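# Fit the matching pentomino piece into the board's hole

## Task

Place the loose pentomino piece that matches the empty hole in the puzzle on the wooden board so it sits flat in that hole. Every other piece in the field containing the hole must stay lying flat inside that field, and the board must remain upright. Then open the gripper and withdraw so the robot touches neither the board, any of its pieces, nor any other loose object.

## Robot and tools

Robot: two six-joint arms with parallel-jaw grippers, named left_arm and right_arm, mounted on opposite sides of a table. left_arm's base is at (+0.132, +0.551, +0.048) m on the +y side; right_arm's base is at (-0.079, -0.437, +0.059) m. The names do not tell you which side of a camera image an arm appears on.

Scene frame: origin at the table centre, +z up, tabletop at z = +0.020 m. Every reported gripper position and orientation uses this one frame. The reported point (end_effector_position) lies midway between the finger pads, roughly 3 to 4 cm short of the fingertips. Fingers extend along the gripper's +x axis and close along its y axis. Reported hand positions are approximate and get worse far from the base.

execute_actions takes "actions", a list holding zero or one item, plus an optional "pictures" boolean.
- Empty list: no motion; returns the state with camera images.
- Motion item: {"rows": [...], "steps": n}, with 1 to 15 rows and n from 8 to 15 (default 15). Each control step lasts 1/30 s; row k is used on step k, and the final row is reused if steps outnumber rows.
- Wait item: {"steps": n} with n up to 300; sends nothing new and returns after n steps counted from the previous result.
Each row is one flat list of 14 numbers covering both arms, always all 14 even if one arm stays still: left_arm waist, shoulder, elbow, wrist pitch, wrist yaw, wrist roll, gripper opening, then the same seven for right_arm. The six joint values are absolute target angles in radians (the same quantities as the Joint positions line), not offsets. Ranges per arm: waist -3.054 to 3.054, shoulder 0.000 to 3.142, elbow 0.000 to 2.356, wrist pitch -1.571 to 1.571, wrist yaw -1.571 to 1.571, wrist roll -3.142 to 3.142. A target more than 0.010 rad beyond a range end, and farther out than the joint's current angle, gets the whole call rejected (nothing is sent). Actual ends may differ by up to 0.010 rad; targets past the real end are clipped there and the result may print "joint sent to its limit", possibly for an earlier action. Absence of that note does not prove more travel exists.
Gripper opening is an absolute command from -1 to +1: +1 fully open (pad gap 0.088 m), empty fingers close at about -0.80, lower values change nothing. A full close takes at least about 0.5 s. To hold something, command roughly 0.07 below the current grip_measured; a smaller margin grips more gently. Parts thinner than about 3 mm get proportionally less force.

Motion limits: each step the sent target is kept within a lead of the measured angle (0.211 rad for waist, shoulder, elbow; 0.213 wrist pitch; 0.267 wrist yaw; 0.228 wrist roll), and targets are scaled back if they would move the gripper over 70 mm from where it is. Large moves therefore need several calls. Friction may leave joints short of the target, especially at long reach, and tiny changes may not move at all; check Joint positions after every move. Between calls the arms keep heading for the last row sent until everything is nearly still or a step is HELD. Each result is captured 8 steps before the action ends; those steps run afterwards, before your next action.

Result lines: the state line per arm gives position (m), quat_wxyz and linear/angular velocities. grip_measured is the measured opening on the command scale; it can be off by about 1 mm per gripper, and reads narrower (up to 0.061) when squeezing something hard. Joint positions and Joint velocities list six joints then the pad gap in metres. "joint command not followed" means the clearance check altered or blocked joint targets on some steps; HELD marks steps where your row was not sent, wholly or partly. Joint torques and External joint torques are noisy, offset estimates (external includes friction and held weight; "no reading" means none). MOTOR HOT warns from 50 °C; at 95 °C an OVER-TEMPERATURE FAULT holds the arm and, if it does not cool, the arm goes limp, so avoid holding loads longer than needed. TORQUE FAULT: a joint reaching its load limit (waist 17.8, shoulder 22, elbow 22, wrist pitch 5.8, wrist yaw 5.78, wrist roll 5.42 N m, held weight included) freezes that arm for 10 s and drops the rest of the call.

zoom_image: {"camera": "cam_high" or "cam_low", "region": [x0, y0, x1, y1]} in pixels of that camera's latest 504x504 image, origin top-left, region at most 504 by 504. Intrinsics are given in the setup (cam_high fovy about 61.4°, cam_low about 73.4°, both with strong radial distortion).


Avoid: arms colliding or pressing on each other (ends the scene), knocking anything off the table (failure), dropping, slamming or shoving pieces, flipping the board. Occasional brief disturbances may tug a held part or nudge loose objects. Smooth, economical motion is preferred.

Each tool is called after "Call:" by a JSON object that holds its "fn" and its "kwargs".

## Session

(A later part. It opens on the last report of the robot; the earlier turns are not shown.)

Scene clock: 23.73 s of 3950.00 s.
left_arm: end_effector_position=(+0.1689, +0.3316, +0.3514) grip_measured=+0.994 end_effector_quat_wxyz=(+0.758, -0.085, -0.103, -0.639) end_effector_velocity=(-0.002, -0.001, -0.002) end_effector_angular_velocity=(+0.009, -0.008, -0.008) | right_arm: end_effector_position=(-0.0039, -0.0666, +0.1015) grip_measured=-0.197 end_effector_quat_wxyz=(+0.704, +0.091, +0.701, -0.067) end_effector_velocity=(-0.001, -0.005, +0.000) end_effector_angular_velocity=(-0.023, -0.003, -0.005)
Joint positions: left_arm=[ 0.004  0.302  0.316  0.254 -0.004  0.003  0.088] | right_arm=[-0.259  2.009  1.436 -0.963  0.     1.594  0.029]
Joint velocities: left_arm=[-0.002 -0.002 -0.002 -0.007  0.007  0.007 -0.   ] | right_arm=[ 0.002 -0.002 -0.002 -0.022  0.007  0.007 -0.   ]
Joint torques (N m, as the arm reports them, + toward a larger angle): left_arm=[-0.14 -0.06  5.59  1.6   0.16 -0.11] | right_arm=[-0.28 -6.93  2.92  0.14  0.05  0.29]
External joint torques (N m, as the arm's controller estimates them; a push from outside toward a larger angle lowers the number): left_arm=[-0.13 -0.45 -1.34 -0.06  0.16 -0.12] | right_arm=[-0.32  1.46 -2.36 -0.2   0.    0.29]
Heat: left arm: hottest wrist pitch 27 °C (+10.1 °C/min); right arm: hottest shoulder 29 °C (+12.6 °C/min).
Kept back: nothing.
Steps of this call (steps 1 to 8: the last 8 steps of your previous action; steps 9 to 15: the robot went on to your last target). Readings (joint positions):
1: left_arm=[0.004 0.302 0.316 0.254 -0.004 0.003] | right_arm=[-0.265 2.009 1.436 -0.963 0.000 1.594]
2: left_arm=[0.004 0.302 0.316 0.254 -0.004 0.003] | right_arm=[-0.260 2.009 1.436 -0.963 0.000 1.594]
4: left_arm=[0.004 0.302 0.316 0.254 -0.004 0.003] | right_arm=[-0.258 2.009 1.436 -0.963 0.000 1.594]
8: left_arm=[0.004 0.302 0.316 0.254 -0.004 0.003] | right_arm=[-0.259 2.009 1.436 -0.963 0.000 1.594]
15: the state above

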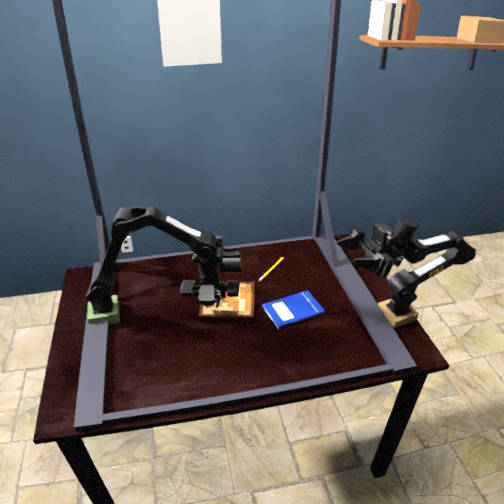

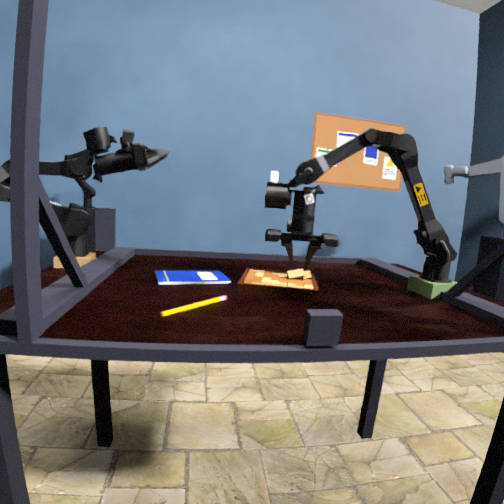

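Call:
{"fn": "execute_actions", "kwargs": {"actions": [{"rows":[[0.004,0.3,0.3,0.252,0,0,1,-0.45,1.9,1.45,-1.05,0,1.6,-0.2]],"steps":15}]}}

Call:
{"fn": "execute_actions", "kwargs": {"actions": [{"steps":12}], "pictures": true}}

Call:
{"fn": "zoom_image", "kwargs": {"camera": "cam_low", "region": [230, 230, 340, 300]}}

Call:
{"fn": "zoom_image", "kwargs": {"camera": "cam_high", "region": [180, 260, 270, 330]}}

Scene clock: 24.53 s of 3950.00 s.
left_arm: end_effector_position=(+0.1689, +0.3316, +0.3514) grip_measured=+0.994 end_effector_quat_wxyz=(+0.758, -0.085, -0.103, -0.639) end_effector_velocity=(+0.000, +0.001, +0.003) end_effector_angular_velocity=(-0.014, +0.007, +0.003) | right_arm: end_effector_position=(+0.0656, -0.0997, +0.1358) grip_measured=-0.197 end_effector_quat_wxyz=(+0.697, +0.170, +0.685, -0.130) end_effector_velocity=(+0.079, -0.036, +0.100) end_effector_angular_velocity=(+0.200, -0.061, -0.253)
Joint positions: left_arm=[ 0.004  0.302  0.316  0.254 -0.004  0.003  0.088] | right_arm=[-0.461  1.914  1.442 -1.04   0.006  1.594  0.029]
Joint velocities: left_arm=[-0.002 -0.002  0.002  0.007 -0.007 -0.007  0.   ] | right_arm=[-0.247 -0.261  0.042 -0.095 -0.022  0.007  0.   ]
Joint torques (N m, as the arm reports them, + toward a larger angle): left_arm=[-0.13 -0.08  5.56  1.6   0.15 -0.1 ] | right_arm=[ 2.9  -6.73  4.86 -0.21 -0.1   0.23]
External joint torques (N m, as the arm's controller estimates them; a push from outside toward a larger angle lowers the number): left_arm=[-0.12 -0.4  -1.49 -0.09  0.14 -0.11] | right_arm=[ 0.33 -0.33  0.18 -0.56  0.11  0.25]
Heat: left arm: hottest wrist pitch 27 °C (+9.8 °C/min); right arm: hottest shoulder 29 °C (+12.2 °C/min).
Steps of this call (steps 1 to 15: the robot went on to your last target; steps 16 to 17: nothing new was sent; steps 18 to 24: the first 7 steps of this action). Readings (joint positions):
18: left_arm=[0.004 0.302 0.316 0.254 -0.004 0.003] | right_arm=[-0.271 1.999 1.436 -0.972 -0.010 1.594]
19: left_arm=[0.004 0.302 0.316 0.254 -0.004 0.003] | right_arm=[-0.301 1.989 1.436 -0.999 -0.012 1.594]
21: left_arm=[0.004 0.302 0.316 0.254 -0.004 0.003] | right_arm=[-0.387 1.955 1.436 -1.026 -0.002 1.594]
24: the state above

Scene clock: 24.93 s of 3950.00 s.
left_arm: end_effector_position=(+0.1689, +0.3316, +0.3514) grip_measured=+0.994 end_effector_quat_wxyz=(+0.758, -0.085, -0.103, -0.639) end_effector_velocity=(-0.001, +0.000, -0.003) end_effector_angular_velocity=(+0.006, +0.006, -0.007) | right_arm: end_effector_position=(+0.0609, -0.0990, +0.1389) grip_measured=-0.197 end_effector_quat_wxyz=(+0.696, +0.167, +0.687, -0.125) end_effector_velocity=(-0.003, -0.006, -0.001) end_effector_angular_velocity=(-0.017, +0.030, +0.001)
Joint positions: left_arm=[ 0.004  0.302  0.316  0.254 -0.004  0.003  0.088] | right_arm=[-0.45   1.906  1.443 -1.048  0.001  1.594  0.029]
Joint velocities: left_arm=[ 0.002 -0.007 -0.007 -0.007  0.007 -0.007 -0.   ] | right_arm=[-0.007 -0.002 -0.007 -0.022 -0.022 -0.007 -0.   ]
Joint torques (N m, as the arm reports them, + toward a larger angle): left_arm=[-0.16 -0.11  5.58  1.6   0.16 -0.11] | right_arm=[-0.13 -7.7   5.24 -0.13 -0.02  0.28]
External joint torques (N m, as the arm's controller estimates them; a push from outside toward a larger angle lowers the number): left_arm=[-0.16 -0.46 -1.41 -0.07  0.15 -0.12] | right_arm=[-0.05  0.15 -0.18 -0.49 -0.08  0.28]
Heat: left arm: hottest wrist pitch 27 °C (+9.6 °C/min); right arm: hottest shoulder 29 °C (+12.0 °C/min).
Kept back: nothing.
Steps of this call (steps 1 to 8: the last 8 steps of your previous action; steps 9 to 12: the robot went on to your last target). Readings (joint positions):
1: left_arm=[0.004 0.302 0.316 0.254 -0.004 0.003] | right_arm=[-0.465 1.908 1.443 -1.042 0.006 1.594]
2: left_arm=[0.004 0.302 0.316 0.254 -0.004 0.003] | right_arm=[-0.463 1.906 1.443 -1.044 0.005 1.594]
4: left_arm=[0.004 0.302 0.316 0.254 -0.004 0.003] | right_arm=[-0.455 1.906 1.443 -1.047 0.002 1.594]
8: left_arm=[0.004 0.302 0.316 0.254 -0.004 0.003] | right_arm=[-0.450 1.906 1.443 -1.048 0.001 1.594]
12: the state above

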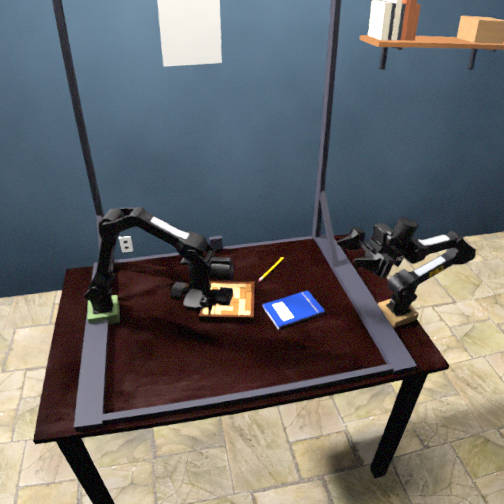

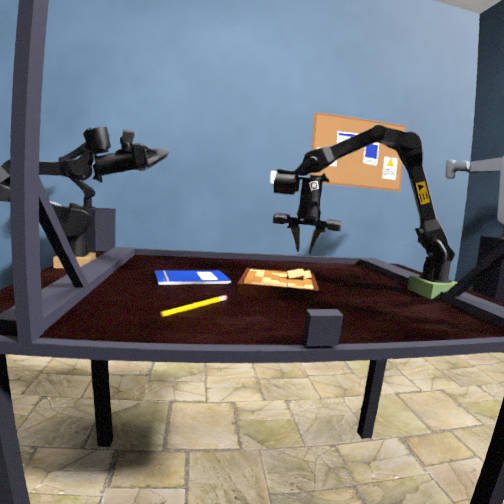

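Region (230, 230, 340, 300) of cam_low's 504x504 image, scaled by 4.582, with more detail than that image has; it fills the top 321 rows of this view, and the rest is white.

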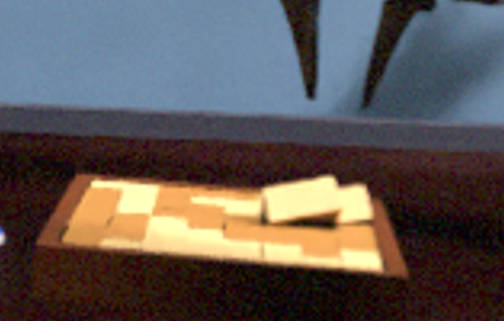

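Region (180, 260, 270, 330) of cam_high's 504x504 image, scaled by 5.600, with more detail than that image has.

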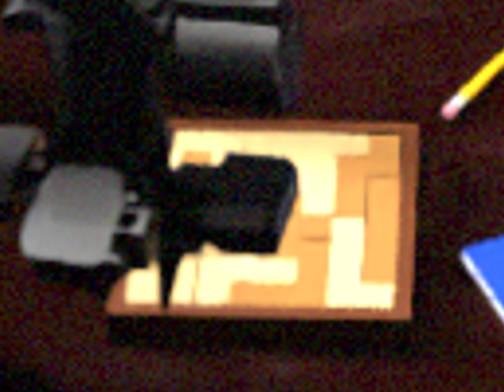

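Call:
{"fn": "execute_actions", "kwargs": {"actions": [{"rows":[[0.004,0.3,0.3,0.252,0,0,1,-0.185,1.93,1.45,-1.04,0,1.6,-0.6]],"steps":15}]}}

Call:
{"fn": "execute_actions", "kwargs": {"actions": [{"steps":15}]}}

Call:
{"fn": "execute_actions", "kwargs": {"actions": [{"rows":[[0.004,0.3,0.3,0.252,0,0,1,-0.185,1.98,1.45,-1.0,0,1.6,-0.6],[0.004,0.3,0.3,0.252,0,0,1,-0.185,2.0,1.445,-0.98,0,1.6,-0.6],[0.004,0.3,0.3,0.252,0,0,1,-0.185,2.015,1.44,-0.972,0,1.6,-0.6],[0.004,0.3,0.3,0.252,0,0,1,-0.185,2.025,1.44,-0.972,0,1.6,-0.6],[0.004,0.3,0.3,0.252,0,0,1,-0.185,2.025,1.44,-0.972,0,1.6,-0.6],[0.004,0.3,0.3,0.252,0,0,1,-0.185,2.025,1.44,-0.972,0,1.6,-0.6],[0.004,0.3,0.3,0.252,0,0,1,-0.185,2.04,1.455,-0.972,0,1.6,-0.6],[0.004,0.3,0.3,0.252,0,0,1,-0.185,2.04,1.455,-0.972,0,1.6,-0.6],[0.004,0.3,0.3,0.252,0,0,1,-0.185,2.055,1.466,-0.972,0,1.6,-0.6]],"steps":15}]}}

Call:
{"fn": "execute_actions", "kwargs": {"actions": [{"steps":12}], "pictures": true}}

Call:
{"fn": "zoom_image", "kwargs": {"camera": "cam_low", "region": [230, 230, 340, 300]}}

Scene clock: 26.17 s of 3950.00 s.
left_arm: end_effector_position=(+0.1689, +0.3316, +0.3514) grip_measured=+0.994 end_effector_quat_wxyz=(+0.758, -0.085, -0.103, -0.639) end_effector_velocity=(-0.001, +0.001, +0.002) end_effector_angular_velocity=(-0.014, +0.007, -0.002) | right_arm: end_effector_position=(-0.0352, -0.0727, +0.1341) grip_measured=-0.570 end_effector_quat_wxyz=(+0.703, +0.071, +0.706, -0.033) end_effector_velocity=(-0.184, +0.016, -0.014) end_effector_angular_velocity=(-0.060, +0.014, +0.508)
Joint positions: left_arm=[ 0.004  0.302  0.316  0.254 -0.004  0.003  0.088] | right_arm=[-0.181  1.92   1.443 -1.042 -0.007  1.594  0.011]
Joint velocities: left_arm=[-0.007 -0.007 -0.002  0.007 -0.007 -0.007 -0.   ] | right_arm=[ 0.501  0.037 -0.002 -0.022 -0.007 -0.007 -0.018]
Joint torques (N m, as the arm reports them, + toward a larger angle): left_arm=[-0.13 -0.09  5.6   1.6   0.15 -0.1 ] | right_arm=[-4.28 -6.43  4.94  0.02  0.28  0.23]
External joint torques (N m, as the arm's controller estimates them; a push from outside toward a larger angle lowers the number): left_arm=[-0.13 -0.42 -1.42 -0.08  0.14 -0.11] | right_arm=[-0.77  1.91 -0.6  -0.31 -0.11  0.21]
Heat: left arm: hottest wrist pitch 27 °C (+9.2 °C/min); right arm: hottest shoulder 29 °C (+11.5 °C/min).
Steps of this call (steps 1 to 30: the robot went on to your last target; steps 31 to 37: the first 7 steps of this action). Readings (joint positions):
31: left_arm=[0.004 0.302 0.316 0.254 -0.004 0.003] | right_arm=[-0.435 1.906 1.443 -1.048 0.012 1.594]
32: left_arm=[0.004 0.302 0.316 0.254 -0.004 0.003] | right_arm=[-0.398 1.908 1.443 -1.047 0.014 1.594]
34: left_arm=[0.004 0.302 0.316 0.254 -0.004 0.003] | right_arm=[-0.292 1.913 1.443 -1.042 0.004 1.594]
37: the state above

Scene clock: 26.67 s of 3950.00 s.
left_arm: end_effector_position=(+0.1689, +0.3316, +0.3514) grip_measured=+0.994 end_effector_quat_wxyz=(+0.758, -0.085, -0.103, -0.639) end_effector_velocity=(+0.004, +0.001, -0.001) end_effector_angular_velocity=(+0.000, +0.013, +0.022) | right_arm: end_effector_position=(-0.0330, -0.0730, +0.1338) grip_measured=-0.597 end_effector_quat_wxyz=(+0.705, +0.072, +0.704, -0.035) end_effector_velocity=(-0.001, -0.007, -0.001) end_effector_angular_velocity=(-0.026, +0.011, -0.009)
Joint positions: left_arm=[ 0.004  0.302  0.316  0.254 -0.004  0.003  0.088] | right_arm=[-0.185  1.92   1.443 -1.042 -0.002  1.594  0.01 ]
Joint velocities: left_arm=[ 0.002 -0.007 -0.002 -0.007 -0.022 -0.007 -0.001] | right_arm=[-0.002 -0.002 -0.007 -0.022 -0.007  0.007 -0.   ]
Joint torques (N m, as the arm reports them, + toward a larger angle): left_arm=[-0.09 -0.07  5.59  1.6   0.16 -0.11] | right_arm=[ 0.05 -6.15  4.79  0.07  0.13  0.18]
External joint torques (N m, as the arm's controller estimates them; a push from outside toward a larger angle lowers the number): left_arm=[-0.12 -0.41 -1.43 -0.08  0.16 -0.12] | right_arm=[ 0.06  1.78 -0.6  -0.27  0.07  0.18]
Heat: left arm: hottest wrist pitch 27 °C (+9.0 °C/min); right arm: hottest shoulder 29 °C (+11.2 °C/min).
Kept back: nothing.
Steps of this call (steps 1 to 8: the last 8 steps of your previous action; steps 9 to 15: the robot went on to your last target). Readings (joint positions):
1: left_arm=[0.004 0.302 0.316 0.254 -0.004 0.003] | right_arm=[-0.170 1.920 1.443 -1.042 -0.007 1.594]
2: left_arm=[0.004 0.302 0.316 0.254 -0.004 0.003] | right_arm=[-0.169 1.920 1.443 -1.042 -0.007 1.594]
4: left_arm=[0.004 0.302 0.316 0.254 -0.004 0.003] | right_arm=[-0.176 1.920 1.443 -1.042 -0.003 1.594]
8: left_arm=[0.004 0.302 0.316 0.254 -0.004 0.003] | right_arm=[-0.185 1.920 1.443 -1.042 -0.002 1.594]
15: the state above
All arms were judged still, so your last target was given up. Only a new action makes them travel on or press farther. Fingers that are still opening or closing keep moving.

Scene clock: 26.90 s of 3950.00 s.
left_arm: end_effector_position=(+0.1689, +0.3316, +0.3514) grip_measured=+0.994 end_effector_quat_wxyz=(+0.758, -0.085, -0.103, -0.639) end_effector_velocity=(-0.001, -0.002, -0.007) end_effector_angular_velocity=(+0.026, +0.009, -0.011) | right_arm: end_effector_position=(-0.0316, -0.0647, +0.1008) grip_measured=-0.597 end_effector_quat_wxyz=(+0.706, +0.058, +0.705, -0.048) end_effector_velocity=(+0.041, -0.007, -0.086) end_effector_angular_velocity=(-0.209, -0.232, -0.004)
Joint positions: left_arm=[ 0.004  0.302  0.316  0.254 -0.004  0.003  0.088] | right_arm=[-0.185  2.016  1.444 -0.984  0.001  1.594  0.01 ]
Joint velocities: left_arm=[-0.002 -0.002 -0.007 -0.022  0.007 -0.007 -0.   ] | right_arm=[-0.007  0.242 -0.002  0.066  0.256 -0.007 -0.   ]
Joint torques (N m, as the arm reports them, + toward a larger angle): left_arm=[-0.14 -0.07  5.58  1.61  0.14 -0.11] | right_arm=[ 0.08 -7.05  5.11  0.32 -0.15  0.24]
External joint torques (N m, as the arm's controller estimates them; a push from outside toward a larger angle lowers the number): left_arm=[-0.13 -0.45 -1.33 -0.04  0.13 -0.12] | right_arm=[ 0.31  2.69 -1.44 -0.06 -0.11  0.24]
Heat: left arm: hottest wrist pitch 27 °C (+8.9 °C/min); right arm: hottest shoulder 29 °C (+11.2 °C/min).
Steps of this call (steps 1 to 7: the first 7 steps of this action). Readings (joint positions):
1: left_arm=[0.004 0.302 0.316 0.254 -0.004 0.003] | right_arm=[-0.185 1.928 1.443 -1.036 -0.002 1.594]
2: left_arm=[0.004 0.302 0.316 0.254 -0.004 0.003] | right_arm=[-0.185 1.938 1.444 -1.017 -0.002 1.594]
4: left_arm=[0.004 0.302 0.316 0.254 -0.004 0.003] | right_arm=[-0.185 1.971 1.444 -0.990 -0.002 1.594]
7: the state above

Scene clock: 27.30 s of 3950.00 s.
left_arm: end_effector_position=(+0.1689, +0.3316, +0.3514) grip_measured=+0.994 end_effector_quat_wxyz=(+0.758, -0.085, -0.103, -0.639) end_effector_velocity=(+0.001, -0.001, -0.003) end_effector_angular_velocity=(+0.013, -0.003, +0.007) | right_arm: end_effector_position=(-0.0289, -0.0608, +0.0980) grip_measured=-0.597 end_effector_quat_wxyz=(+0.708, +0.061, +0.702, -0.048) end_effector_velocity=(-0.000, +0.001, +0.000) end_effector_angular_velocity=(+0.008, +0.007, -0.024)
Joint positions: left_arm=[ 0.004  0.302  0.316  0.254 -0.004  0.003  0.088] | right_arm=[-0.188  2.033  1.457 -0.978  0.006  1.594  0.01 ]
Joint velocities: left_arm=[-0.002  0.002 -0.002 -0.007 -0.007  0.007 -0.   ] | right_arm=[-0.002 -0.002 -0.002  0.007 -0.007  0.022 -0.   ]
Joint torques (N m, as the arm reports them, + toward a larger angle): left_arm=[-0.12 -0.08  5.58  1.59  0.16 -0.1 ] | right_arm=[ 0.02 -5.46  4.91  0.32 -0.19  0.23]
External joint torques (N m, as the arm's controller estimates them; a push from outside toward a larger angle lowers the number): left_arm=[-0.12 -0.45 -1.39 -0.07  0.15 -0.11] | right_arm=[ 0.06  3.12 -0.41 -0.01 -0.25  0.23]
Heat: left arm: hottest wrist pitch 27 °C (+8.8 °C/min); right arm: hottest shoulder 29 °C (+11.0 °C/min).
Kept back: nothing.
Steps of this call (steps 1 to 8: the last 8 steps of your previous action; steps 9 to 12: the robot went on to your last target). Readings (joint positions):
1: left_arm=[0.004 0.302 0.316 0.254 -0.004 0.003] | right_arm=[-0.186 2.018 1.444 -0.981 0.006 1.594]
2: left_arm=[0.004 0.302 0.316 0.254 -0.004 0.003] | right_arm=[-0.187 2.020 1.446 -0.981 0.006 1.594]
4: left_arm=[0.004 0.302 0.316 0.254 -0.004 0.003] | right_arm=[-0.187 2.028 1.453 -0.978 0.006 1.594]
8: left_arm=[0.004 0.302 0.316 0.254 -0.004 0.003] | right_arm=[-0.188 2.032 1.457 -0.978 0.006 1.594]
12: the state above

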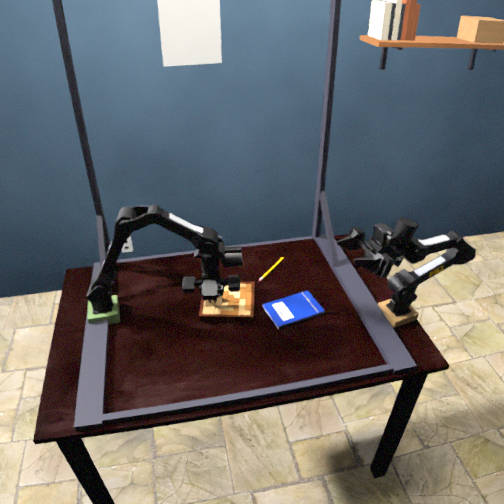

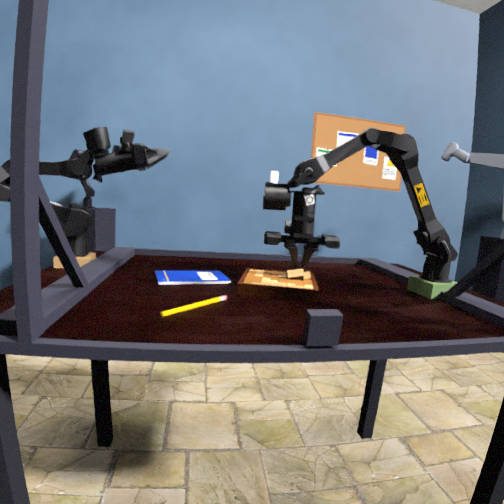

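Region (230, 230, 340, 300) of cam_low's 504x504 image, scaled by 4.582, with more detail than that image has; it fills the top 321 rows of this view, and the rest is white.

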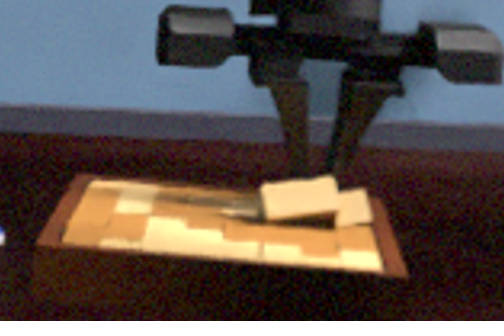

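Call:
{"fn": "execute_actions", "kwargs": {"actions": [{"rows":[[0.004,0.3,0.3,0.252,0,0,1,-0.185,1.93,1.45,-1.04,0,0.07,0.8]],"steps":15}]}}

Call:
{"fn": "execute_actions", "kwargs": {"actions": [{"steps":25}]}}

Call:
{"fn": "execute_actions", "kwargs": {"actions": [{"rows":[[0.004,0.3,0.3,0.252,0,0,1,-0.185,2.0,1.45,-0.98,0,0.07,0.8],[0.004,0.3,0.3,0.252,0,0,1,-0.185,2.02,1.45,-0.972,0,0.07,0.8],[0.004,0.3,0.3,0.252,0,0,1,-0.185,2.045,1.455,-0.972,0,0.07,0.8]],"steps":15}]}}

Call:
{"fn": "execute_actions", "kwargs": {"actions": [{"rows":[[0.004,0.3,0.3,0.252,0,0,1,-0.185,2.045,1.455,-0.972,0,0.07,0.4],[0.004,0.3,0.3,0.252,0,0,1,-0.185,2.045,1.455,-0.972,0,0.07,0.3],[0.004,0.3,0.3,0.252,0,0,1,-0.185,2.045,1.455,-0.972,0,0.07,0.2],[0.004,0.3,0.3,0.252,0,0,1,-0.185,2.045,1.455,-0.972,0,0.07,0.1],[0.004,0.3,0.3,0.252,0,0,1,-0.185,2.045,1.455,-0.972,0,0.07,0.0],[0.004,0.3,0.3,0.252,0,0,1,-0.185,2.045,1.455,-0.972,0,0.07,-0.2]],"steps":15}]}}

Call:
{"fn": "execute_actions", "kwargs": {"actions": [{"steps":15}], "pictures": true}}

Call:
{"fn": "zoom_image", "kwargs": {"camera": "cam_low", "region": [230, 230, 340, 300]}}

Scene clock: 28.77 s of 3950.00 s.
left_arm: end_effector_position=(+0.1689, +0.3316, +0.3514) grip_measured=+0.994 end_effector_quat_wxyz=(+0.758, -0.085, -0.103, -0.639) end_effector_velocity=(-0.001, +0.001, +0.001) end_effector_angular_velocity=(-0.009, +0.008, -0.002) | right_arm: end_effector_position=(-0.0306, -0.0686, +0.1298) grip_measured=+0.180 end_effector_quat_wxyz=(+0.704, -0.096, +0.692, +0.131) end_effector_velocity=(-0.004, -0.018, +0.066) end_effector_angular_velocity=(+0.062, -0.111, +2.073)
Joint positions: left_arm=[ 0.004  0.302  0.316  0.254 -0.004  0.003  0.088] | right_arm=[-0.188  1.941  1.456 -1.033  0.002  1.118  0.048]
Joint velocities: left_arm=[-0.007 -0.002 -0.002  0.007 -0.007 -0.007  0.   ] | right_arm=[ 0.002 -0.193 -0.002 -0.11  -0.007 -2.073  0.175]
Joint torques (N m, as the arm reports them, + toward a larger angle): left_arm=[-0.13 -0.06  5.58  1.6   0.16 -0.11] | right_arm=[ 0.13 -7.3   3.89 -0.15  0.   -0.23]
External joint torques (N m, as the arm's controller estimates them; a push from outside toward a larger angle lowers the number): left_arm=[-0.12 -0.43 -1.39 -0.07  0.16 -0.12] | right_arm=[ 0.08 -0.7  -0.73 -0.55 -0.03 -0.22]
Heat: left arm: hottest wrist pitch 27 °C (+8.3 °C/min); right arm: hottest shoulder 29 °C (+10.4 °C/min).
Steps of this call (steps 1 to 30: the robot went on to your last target; steps 31 to 37: nothing new was sent; steps 38 to 44: the first 7 steps of this action). Readings (joint positions):
38: left_arm=[0.004 0.302 0.316 0.254 -0.004 0.003] | right_arm=[-0.188 2.020 1.457 -0.983 0.006 1.538]
39: left_arm=[0.004 0.302 0.316 0.254 -0.004 0.003] | right_arm=[-0.188 2.009 1.457 -1.004 0.004 1.467]
41: left_arm=[0.004 0.302 0.316 0.254 -0.004 0.003] | right_arm=[-0.188 1.977 1.456 -1.026 0.002 1.328]
44: the state above

Scene clock: 29.60 s of 3950.00 s.
left_arm: end_effector_position=(+0.1689, +0.3316, +0.3514) grip_measured=+0.994 end_effector_quat_wxyz=(+0.758, -0.085, -0.103, -0.639) end_effector_velocity=(-0.001, +0.000, -0.003) end_effector_angular_velocity=(+0.003, +0.024, -0.006) | right_arm: end_effector_position=(-0.0310, -0.0695, +0.1312) grip_measured=+0.797 end_effector_quat_wxyz=(+0.563, -0.433, +0.535, +0.457) end_effector_velocity=(-0.000, -0.002, +0.000) end_effector_angular_velocity=(-0.007, +0.006, +0.035)
Joint positions: left_arm=[ 0.004  0.302  0.316  0.254 -0.004  0.003  0.088] | right_arm=[-0.188  1.937  1.456 -1.038  0.002  0.078  0.078]
Joint velocities: left_arm=[-0.007 -0.007 -0.007 -0.007 -0.007 -0.022  0.   ] | right_arm=[-0.002 -0.002 -0.002 -0.007 -0.007 -0.037 -0.   ]
Joint torques (N m, as the arm reports them, + toward a larger angle): left_arm=[-0.12 -0.08  5.59  1.6   0.15 -0.1 ] | right_arm=[ 0.31 -7.86  3.53 -0.1  -0.07 -0.19]
External joint torques (N m, as the arm's controller estimates them; a push from outside toward a larger angle lowers the number): left_arm=[-0.11 -0.42 -1.4  -0.07  0.14 -0.11] | right_arm=[ 0.28  0.25 -1.96 -0.51 -0.06 -0.19]
Heat: left arm: hottest wrist pitch 27 °C (+8.1 °C/min); right arm: hottest shoulder 29 °C (+10.1 °C/min).
Kept back: nothing.
Steps of this call (steps 1 to 8: the last 8 steps of your previous action; steps 9 to 25: the robot went on to your last target). Readings (joint positions):
1: left_arm=[0.004 0.302 0.316 0.254 -0.004 0.003] | right_arm=[-0.188 1.937 1.456 -1.035 0.002 1.048]
2: left_arm=[0.004 0.302 0.316 0.254 -0.004 0.003] | right_arm=[-0.188 1.937 1.456 -1.035 0.002 0.978]
4: left_arm=[0.004 0.302 0.316 0.254 -0.004 0.003] | right_arm=[-0.188 1.937 1.456 -1.037 0.002 0.838]
8: left_arm=[0.004 0.302 0.316 0.254 -0.004 0.003] | right_arm=[-0.188 1.937 1.456 -1.038 0.002 0.558]
25: the state above

Scene clock: 29.83 s of 3950.00 s.
left_arm: end_effector_position=(+0.1689, +0.3316, +0.3514) grip_measured=+0.994 end_effector_quat_wxyz=(+0.758, -0.085, -0.103, -0.639) end_effector_velocity=(+0.001, -0.001, -0.004) end_effector_angular_velocity=(+0.008, +0.025, -0.001) | right_arm: end_effector_position=(-0.0300, -0.0615, +0.0973) grip_measured=+0.797 end_effector_quat_wxyz=(+0.552, -0.443, +0.545, +0.448) end_effector_velocity=(-0.001, -0.003, -0.096) end_effector_angular_velocity=(-0.200, +0.033, +0.005)
Joint positions: left_arm=[ 0.004  0.302  0.316  0.254 -0.004  0.003  0.088] | right_arm=[-0.188  2.034  1.457 -0.981  0.002  0.077  0.078]
Joint velocities: left_arm=[-0.002 -0.002 -0.007 -0.007 -0.007 -0.022 -0.   ] | right_arm=[-0.002  0.271  0.002  0.066 -0.007 -0.007 -0.   ]
Joint torques (N m, as the arm reports them, + toward a larger angle): left_arm=[-0.16 -0.05  5.58  1.6   0.15 -0.11] | right_arm=[ 0.23 -8.51  3.73  0.18 -0.11 -0.26]
External joint torques (N m, as the arm's controller estimates them; a push from outside toward a larger angle lowers the number): left_arm=[-0.16 -0.41 -1.42 -0.08  0.15 -0.12] | right_arm=[ 0.24  1.85 -2.48 -0.19 -0.11 -0.26]
Heat: left arm: hottest wrist pitch 27 °C (+8.0 °C/min); right arm: hottest shoulder 29 °C (+10.1 °C/min).
Steps of this call (steps 1 to 7: the first 7 steps of this action). Readings (joint positions):
1: left_arm=[0.004 0.302 0.316 0.254 -0.004 0.003] | right_arm=[-0.188 1.944 1.456 -1.032 0.002 0.077]
2: left_arm=[0.004 0.302 0.316 0.254 -0.004 0.003] | right_arm=[-0.188 1.955 1.456 -1.010 0.002 0.077]
4: left_arm=[0.004 0.302 0.316 0.254 -0.004 0.003] | right_arm=[-0.188 1.989 1.457 -0.985 0.002 0.077]
7: the state above

Scene clock: 30.33 s of 3950.00 s.
left_arm: end_effector_position=(+0.1689, +0.3316, +0.3514) grip_measured=+0.994 end_effector_quat_wxyz=(+0.758, -0.085, -0.103, -0.639) end_effector_velocity=(-0.002, +0.001, +0.002) end_effector_angular_velocity=(-0.011, -0.011, -0.008) | right_arm: end_effector_position=(-0.0298, -0.0605, +0.0947) grip_measured=+0.027 end_effector_quat_wxyz=(+0.552, -0.444, +0.545, +0.448) end_effector_velocity=(-0.000, -0.002, +0.002) end_effector_angular_velocity=(-0.001, +0.008, -0.010)
Joint positions: left_arm=[ 0.004  0.302  0.316  0.254 -0.004  0.003  0.088] | right_arm=[-0.188  2.042  1.457 -0.974  0.002  0.077  0.04 ]
Joint velocities: left_arm=[-0.002 -0.007 -0.002  0.007  0.007  0.007  0.   ] | right_arm=[-0.002 -0.007 -0.002 -0.007 -0.007  0.007 -0.153]
Joint torques (N m, as the arm reports them, + toward a larger angle): left_arm=[-0.12 -0.08  5.56  1.61  0.15 -0.11] | right_arm=[ 0.27 -7.51  3.94  0.11 -0.06 -0.21]
External joint torques (N m, as the arm's controller estimates them; a push from outside toward a larger angle lowers the number): left_arm=[-0.12 -0.38 -1.52 -0.1   0.14 -0.12] | right_arm=[ 0.26  1.14 -1.39 -0.25 -0.05 -0.21]
Heat: left arm: hottest wrist pitch 27 °C (+7.9 °C/min); right arm: hottest shoulder 29 °C (+9.9 °C/min).
Steps of this call (steps 1 to 8: the last 8 steps of your previous action; steps 9 to 15: the first 7 steps of this action). Readings (joint positions):
9: left_arm=[0.004 0.302 0.316 0.254 -0.004 0.003] | right_arm=[-0.188 2.042 1.457 -0.974 0.002 0.077]
10: left_arm=[0.004 0.302 0.316 0.254 -0.004 0.003] | right_arm=[-0.188 2.042 1.457 -0.974 0.002 0.077]
12: left_arm=[0.004 0.302 0.316 0.254 -0.004 0.003] | right_arm=[-0.188 2.042 1.457 -0.974 0.002 0.077]
15: the state above

Scene clock: 30.83 s of 3950.00 s.
left_arm: end_effector_position=(+0.1689, +0.3316, +0.3514) grip_measured=+0.994 end_effector_quat_wxyz=(+0.758, -0.085, -0.103, -0.639) end_effector_velocity=(+0.003, +0.002, +0.001) end_effector_angular_velocity=(-0.005, +0.012, +0.017) | right_arm: end_effector_position=(-0.0298, -0.0605, +0.0947) grip_measured=-0.197 end_effector_quat_wxyz=(+0.552, -0.444, +0.545, +0.448) end_effector_velocity=(-0.003, -0.005, +0.000) end_effector_angular_velocity=(-0.021, +0.010, -0.005)
Joint positions: left_arm=[ 0.004  0.302  0.316  0.254 -0.004  0.003  0.088] | right_arm=[-0.188  2.042  1.457 -0.974  0.002  0.077  0.029]
Joint velocities: left_arm=[-0.002 -0.007  0.002 -0.007 -0.022 -0.007 -0.   ] | right_arm=[ 0.002 -0.002 -0.002 -0.022 -0.007  0.007 -0.001]
Joint torques (N m, as the arm reports them, + toward a larger angle): left_arm=[-0.15 -0.07  5.56  1.6   0.15 -0.1 ] | right_arm=[ 0.32 -7.34  3.85  0.12 -0.15 -0.21]
External joint torques (N m, as the arm's controller estimates them; a push from outside toward a larger angle lowers the number): left_arm=[-0.15 -0.43 -1.45 -0.08  0.15 -0.11] | right_arm=[ 0.34  1.24 -1.37 -0.2  -0.15 -0.21]
Heat: left arm: hottest wrist pitch 27 °C (+7.8 °C/min); right arm: hottest shoulder 29 °C (+9.7 °C/min).
Kept back: nothing.
Steps of this call (steps 1 to 8: the last 8 steps of your previous action; steps 9 to 15: the robot went on to your last target). Readings (joint positions):
1: left_arm=[0.004 0.302 0.316 0.254 -0.004 0.003] | right_arm=[-0.188 2.042 1.457 -0.974 0.002 0.077]
2: left_arm=[0.004 0.302 0.316 0.254 -0.004 0.003] | right_arm=[-0.188 2.042 1.457 -0.974 0.002 0.077]
4: left_arm=[0.004 0.302 0.316 0.254 -0.004 0.003] | right_arm=[-0.188 2.042 1.457 -0.974 0.002 0.077]
8: left_arm=[0.004 0.302 0.316 0.254 -0.004 0.003] | right_arm=[-0.188 2.042 1.457 -0.974 0.002 0.077]
15: the state above
All arms were judged still, so your last target was given up. Only a new action makes them travel on or press farther. Fingers that are still opening or closing keep moving.

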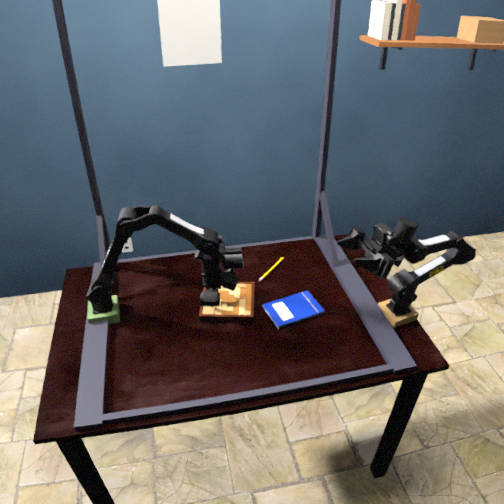

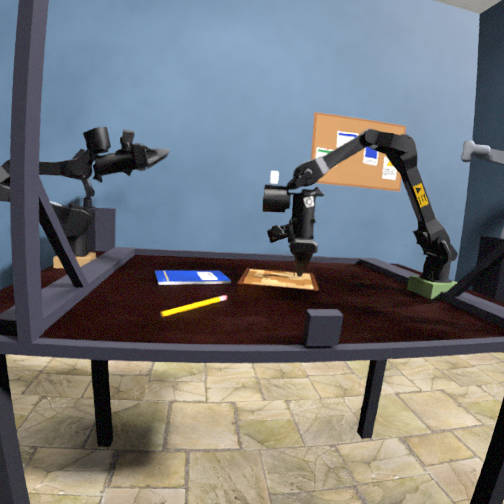

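Region (230, 230, 340, 300) of cam_low's 504x504 image, scaled by 4.582, with more detail than that image has; it fills the top 321 rows of this view, and the rest is white.

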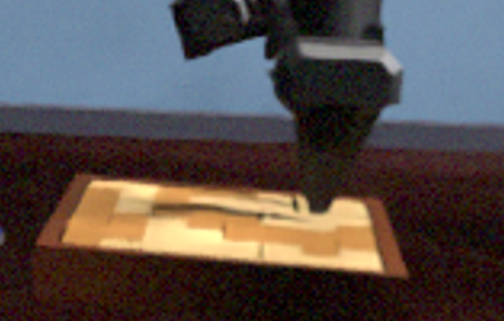

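It seems to have dropped in. Retreat and check.

Call:
{"fn": "execute_actions", "kwargs": {"actions": [{"rows":[[0.004,0.3,0.3,0.252,0,0,1,-0.188,1.9,1.45,-1.04,0,0.07,-0.2],[0.004,0.3,0.3,0.252,0,0,1,-0.188,1.9,1.45,-1.04,0,0.07,-0.2],[0.004,0.3,0.3,0.252,0,0,1,-0.188,1.9,1.45,-1.04,0,0.07,-0.2],[0.004,0.3,0.3,0.252,0,0,1,-0.188,1.9,1.45,-1.04,0,0.07,-0.2],[0.004,0.3,0.3,0.252,0,0,1,-0.8,1.7,1.3,-1.05,0,0.07,-0.2]],"steps":15}]}}

Call:
{"fn": "execute_actions", "kwargs": {"actions": [{"steps":25}], "pictures": true}}

Call:
{"fn": "zoom_image", "kwargs": {"camera": "cam_low", "region": [230, 230, 340, 300]}}

Call:
{"fn": "zoom_image", "kwargs": {"camera": "cam_high", "region": [180, 260, 270, 330]}}

Scene clock: 31.67 s of 3950.00 s.
left_arm: end_effector_position=(+0.1689, +0.3316, +0.3514) grip_measured=+0.994 end_effector_quat_wxyz=(+0.758, -0.085, -0.103, -0.639) end_effector_velocity=(-0.002, -0.001, -0.002) end_effector_angular_velocity=(+0.006, +0.006, -0.011) | right_arm: end_effector_position=(-0.0038, -0.0927, +0.1487) grip_measured=-0.197 end_effector_quat_wxyz=(+0.587, -0.399, +0.548, +0.443) end_effector_velocity=(+0.487, -0.334, +0.232) end_effector_angular_velocity=(+0.338, -0.157, -1.535)
Joint positions: left_arm=[ 0.004  0.302  0.316  0.254 -0.004  0.003  0.088] | right_arm=[-0.278  1.83   1.382 -1.04  -0.01   0.075  0.029]
Joint velocities: left_arm=[-0.002 -0.002 -0.002 -0.007  0.007 -0.007 -0.   ] | right_arm=[-1.521 -1.292 -0.73  -0.198  0.081  0.007 -0.   ]
Joint torques (N m, as the arm reports them, + toward a larger angle): left_arm=[-0.16 -0.08  5.56  1.6   0.15 -0.1 ] | right_arm=[-1.98 -7.2   3.67  0.26  0.22 -0.17]
External joint torques (N m, as the arm's controller estimates them; a push from outside toward a larger angle lowers the number): left_arm=[-0.14 -0.47 -1.4  -0.06  0.14 -0.11] | right_arm=[-0.85 -0.53 -1.97 -0.53  0.09 -0.2 ]
Heat: left arm: hottest wrist pitch 27 °C (+7.6 °C/min); right arm: hottest shoulder 29 °C (+9.5 °C/min).
Steps of this call (steps 1 to 18: nothing new was sent; steps 19 to 25: the first 7 steps of this action). Readings (joint positions):
19: left_arm=[0.004 0.302 0.316 0.254 -0.004 0.003] | right_arm=[-0.188 2.025 1.456 -0.981 0.002 0.077]
20: left_arm=[0.004 0.302 0.316 0.254 -0.004 0.003] | right_arm=[-0.188 2.009 1.453 -1.007 0.002 0.077]
22: left_arm=[0.004 0.302 0.316 0.254 -0.004 0.003] | right_arm=[-0.188 1.960 1.450 -1.026 0.002 0.077]
25: the state above

Scene clock: 32.50 s of 3950.00 s.
left_arm: end_effector_position=(+0.1689, +0.3316, +0.3514) grip_measured=+0.994 end_effector_quat_wxyz=(+0.758, -0.085, -0.103, -0.639) end_effector_velocity=(+0.001, -0.001, -0.004) end_effector_angular_velocity=(+0.008, +0.025, -0.001) | right_arm: end_effector_position=(+0.1460, -0.1922, +0.1668) grip_measured=-0.197 end_effector_quat_wxyz=(+0.695, -0.242, +0.618, +0.277) end_effector_velocity=(-0.002, -0.001, -0.000) end_effector_angular_velocity=(-0.002, +0.008, +0.020)
Joint positions: left_arm=[ 0.004  0.302  0.316  0.254 -0.004  0.003  0.088] | right_arm=[-0.801  1.714  1.312 -1.049  0.002  0.075  0.029]
Joint velocities: left_arm=[-0.002 -0.002 -0.007 -0.007 -0.007 -0.022  0.   ] | right_arm=[-0.002 -0.002 -0.002 -0.007 -0.007 -0.022 -0.   ]
Joint torques (N m, as the arm reports them, + toward a larger angle): left_arm=[-0.15 -0.06  5.59  1.6   0.16 -0.11] | right_arm=[-0.11 -7.56  3.41  0.02 -0.09 -0.21]
External joint torques (N m, as the arm's controller estimates them; a push from outside toward a larger angle lowers the number): left_arm=[-0.16 -0.46 -1.31 -0.05  0.15 -0.12] | right_arm=[-0.11 -0.84 -2.27 -0.5  -0.09 -0.21]
Heat: left arm: hottest wrist pitch 28 °C (+9.2 °C/min); right arm: hottest shoulder 29 °C (+9.2 °C/min).
Kept back: nothing.
Steps of this call (steps 1 to 8: the last 8 steps of your previous action; steps 9 to 25: the robot went on to your last target). Readings (joint positions):
1: left_arm=[0.004 0.302 0.316 0.254 -0.004 0.003] | right_arm=[-0.333 1.791 1.362 -1.042 -0.007 0.075]
2: left_arm=[0.004 0.302 0.316 0.254 -0.004 0.003] | right_arm=[-0.394 1.762 1.349 -1.042 -0.005 0.075]
4: left_arm=[0.004 0.302 0.316 0.254 -0.004 0.003] | right_arm=[-0.523 1.726 1.334 -1.042 -0.003 0.075]
8: left_arm=[0.004 0.302 0.316 0.254 -0.004 0.003] | right_arm=[-0.759 1.715 1.319 -1.045 0.008 0.075]
25: the state above

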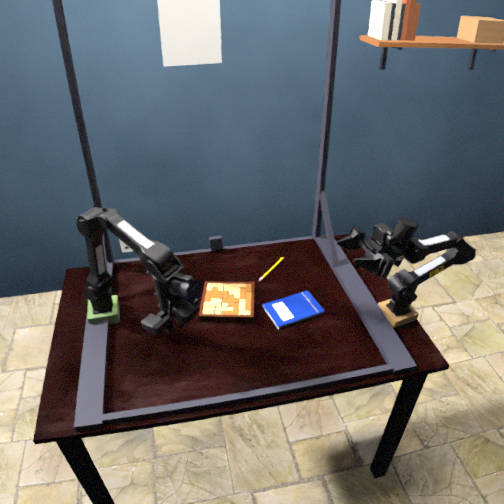

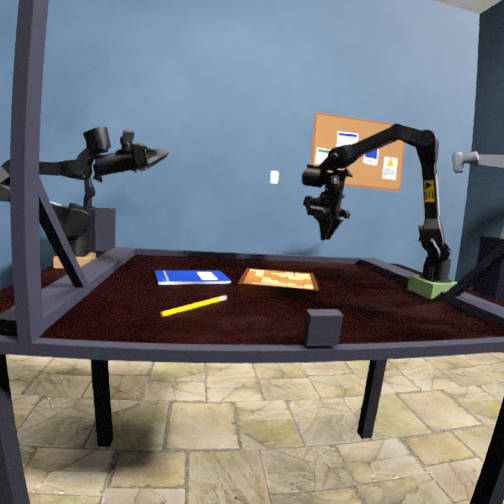

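Region (230, 230, 340, 300) of cam_low's 504x504 image, scaled by 4.582, with more detail than that image has; it fills the top 321 rows of this view, and the rest is white.

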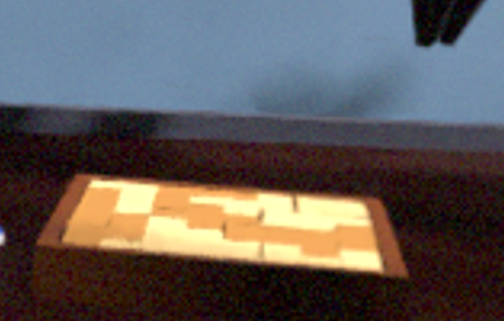

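Region (180, 260, 270, 330) of cam_high's 504x504 image, scaled by 5.600, with more detail than that image has.

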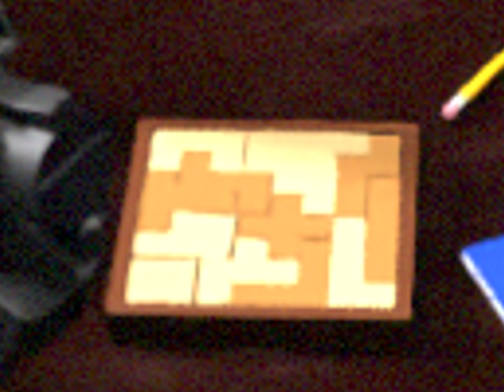

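Call:
{"fn": "finished_scene", "kwargs": {"scene": 1}}

The scene is finished: the task was done.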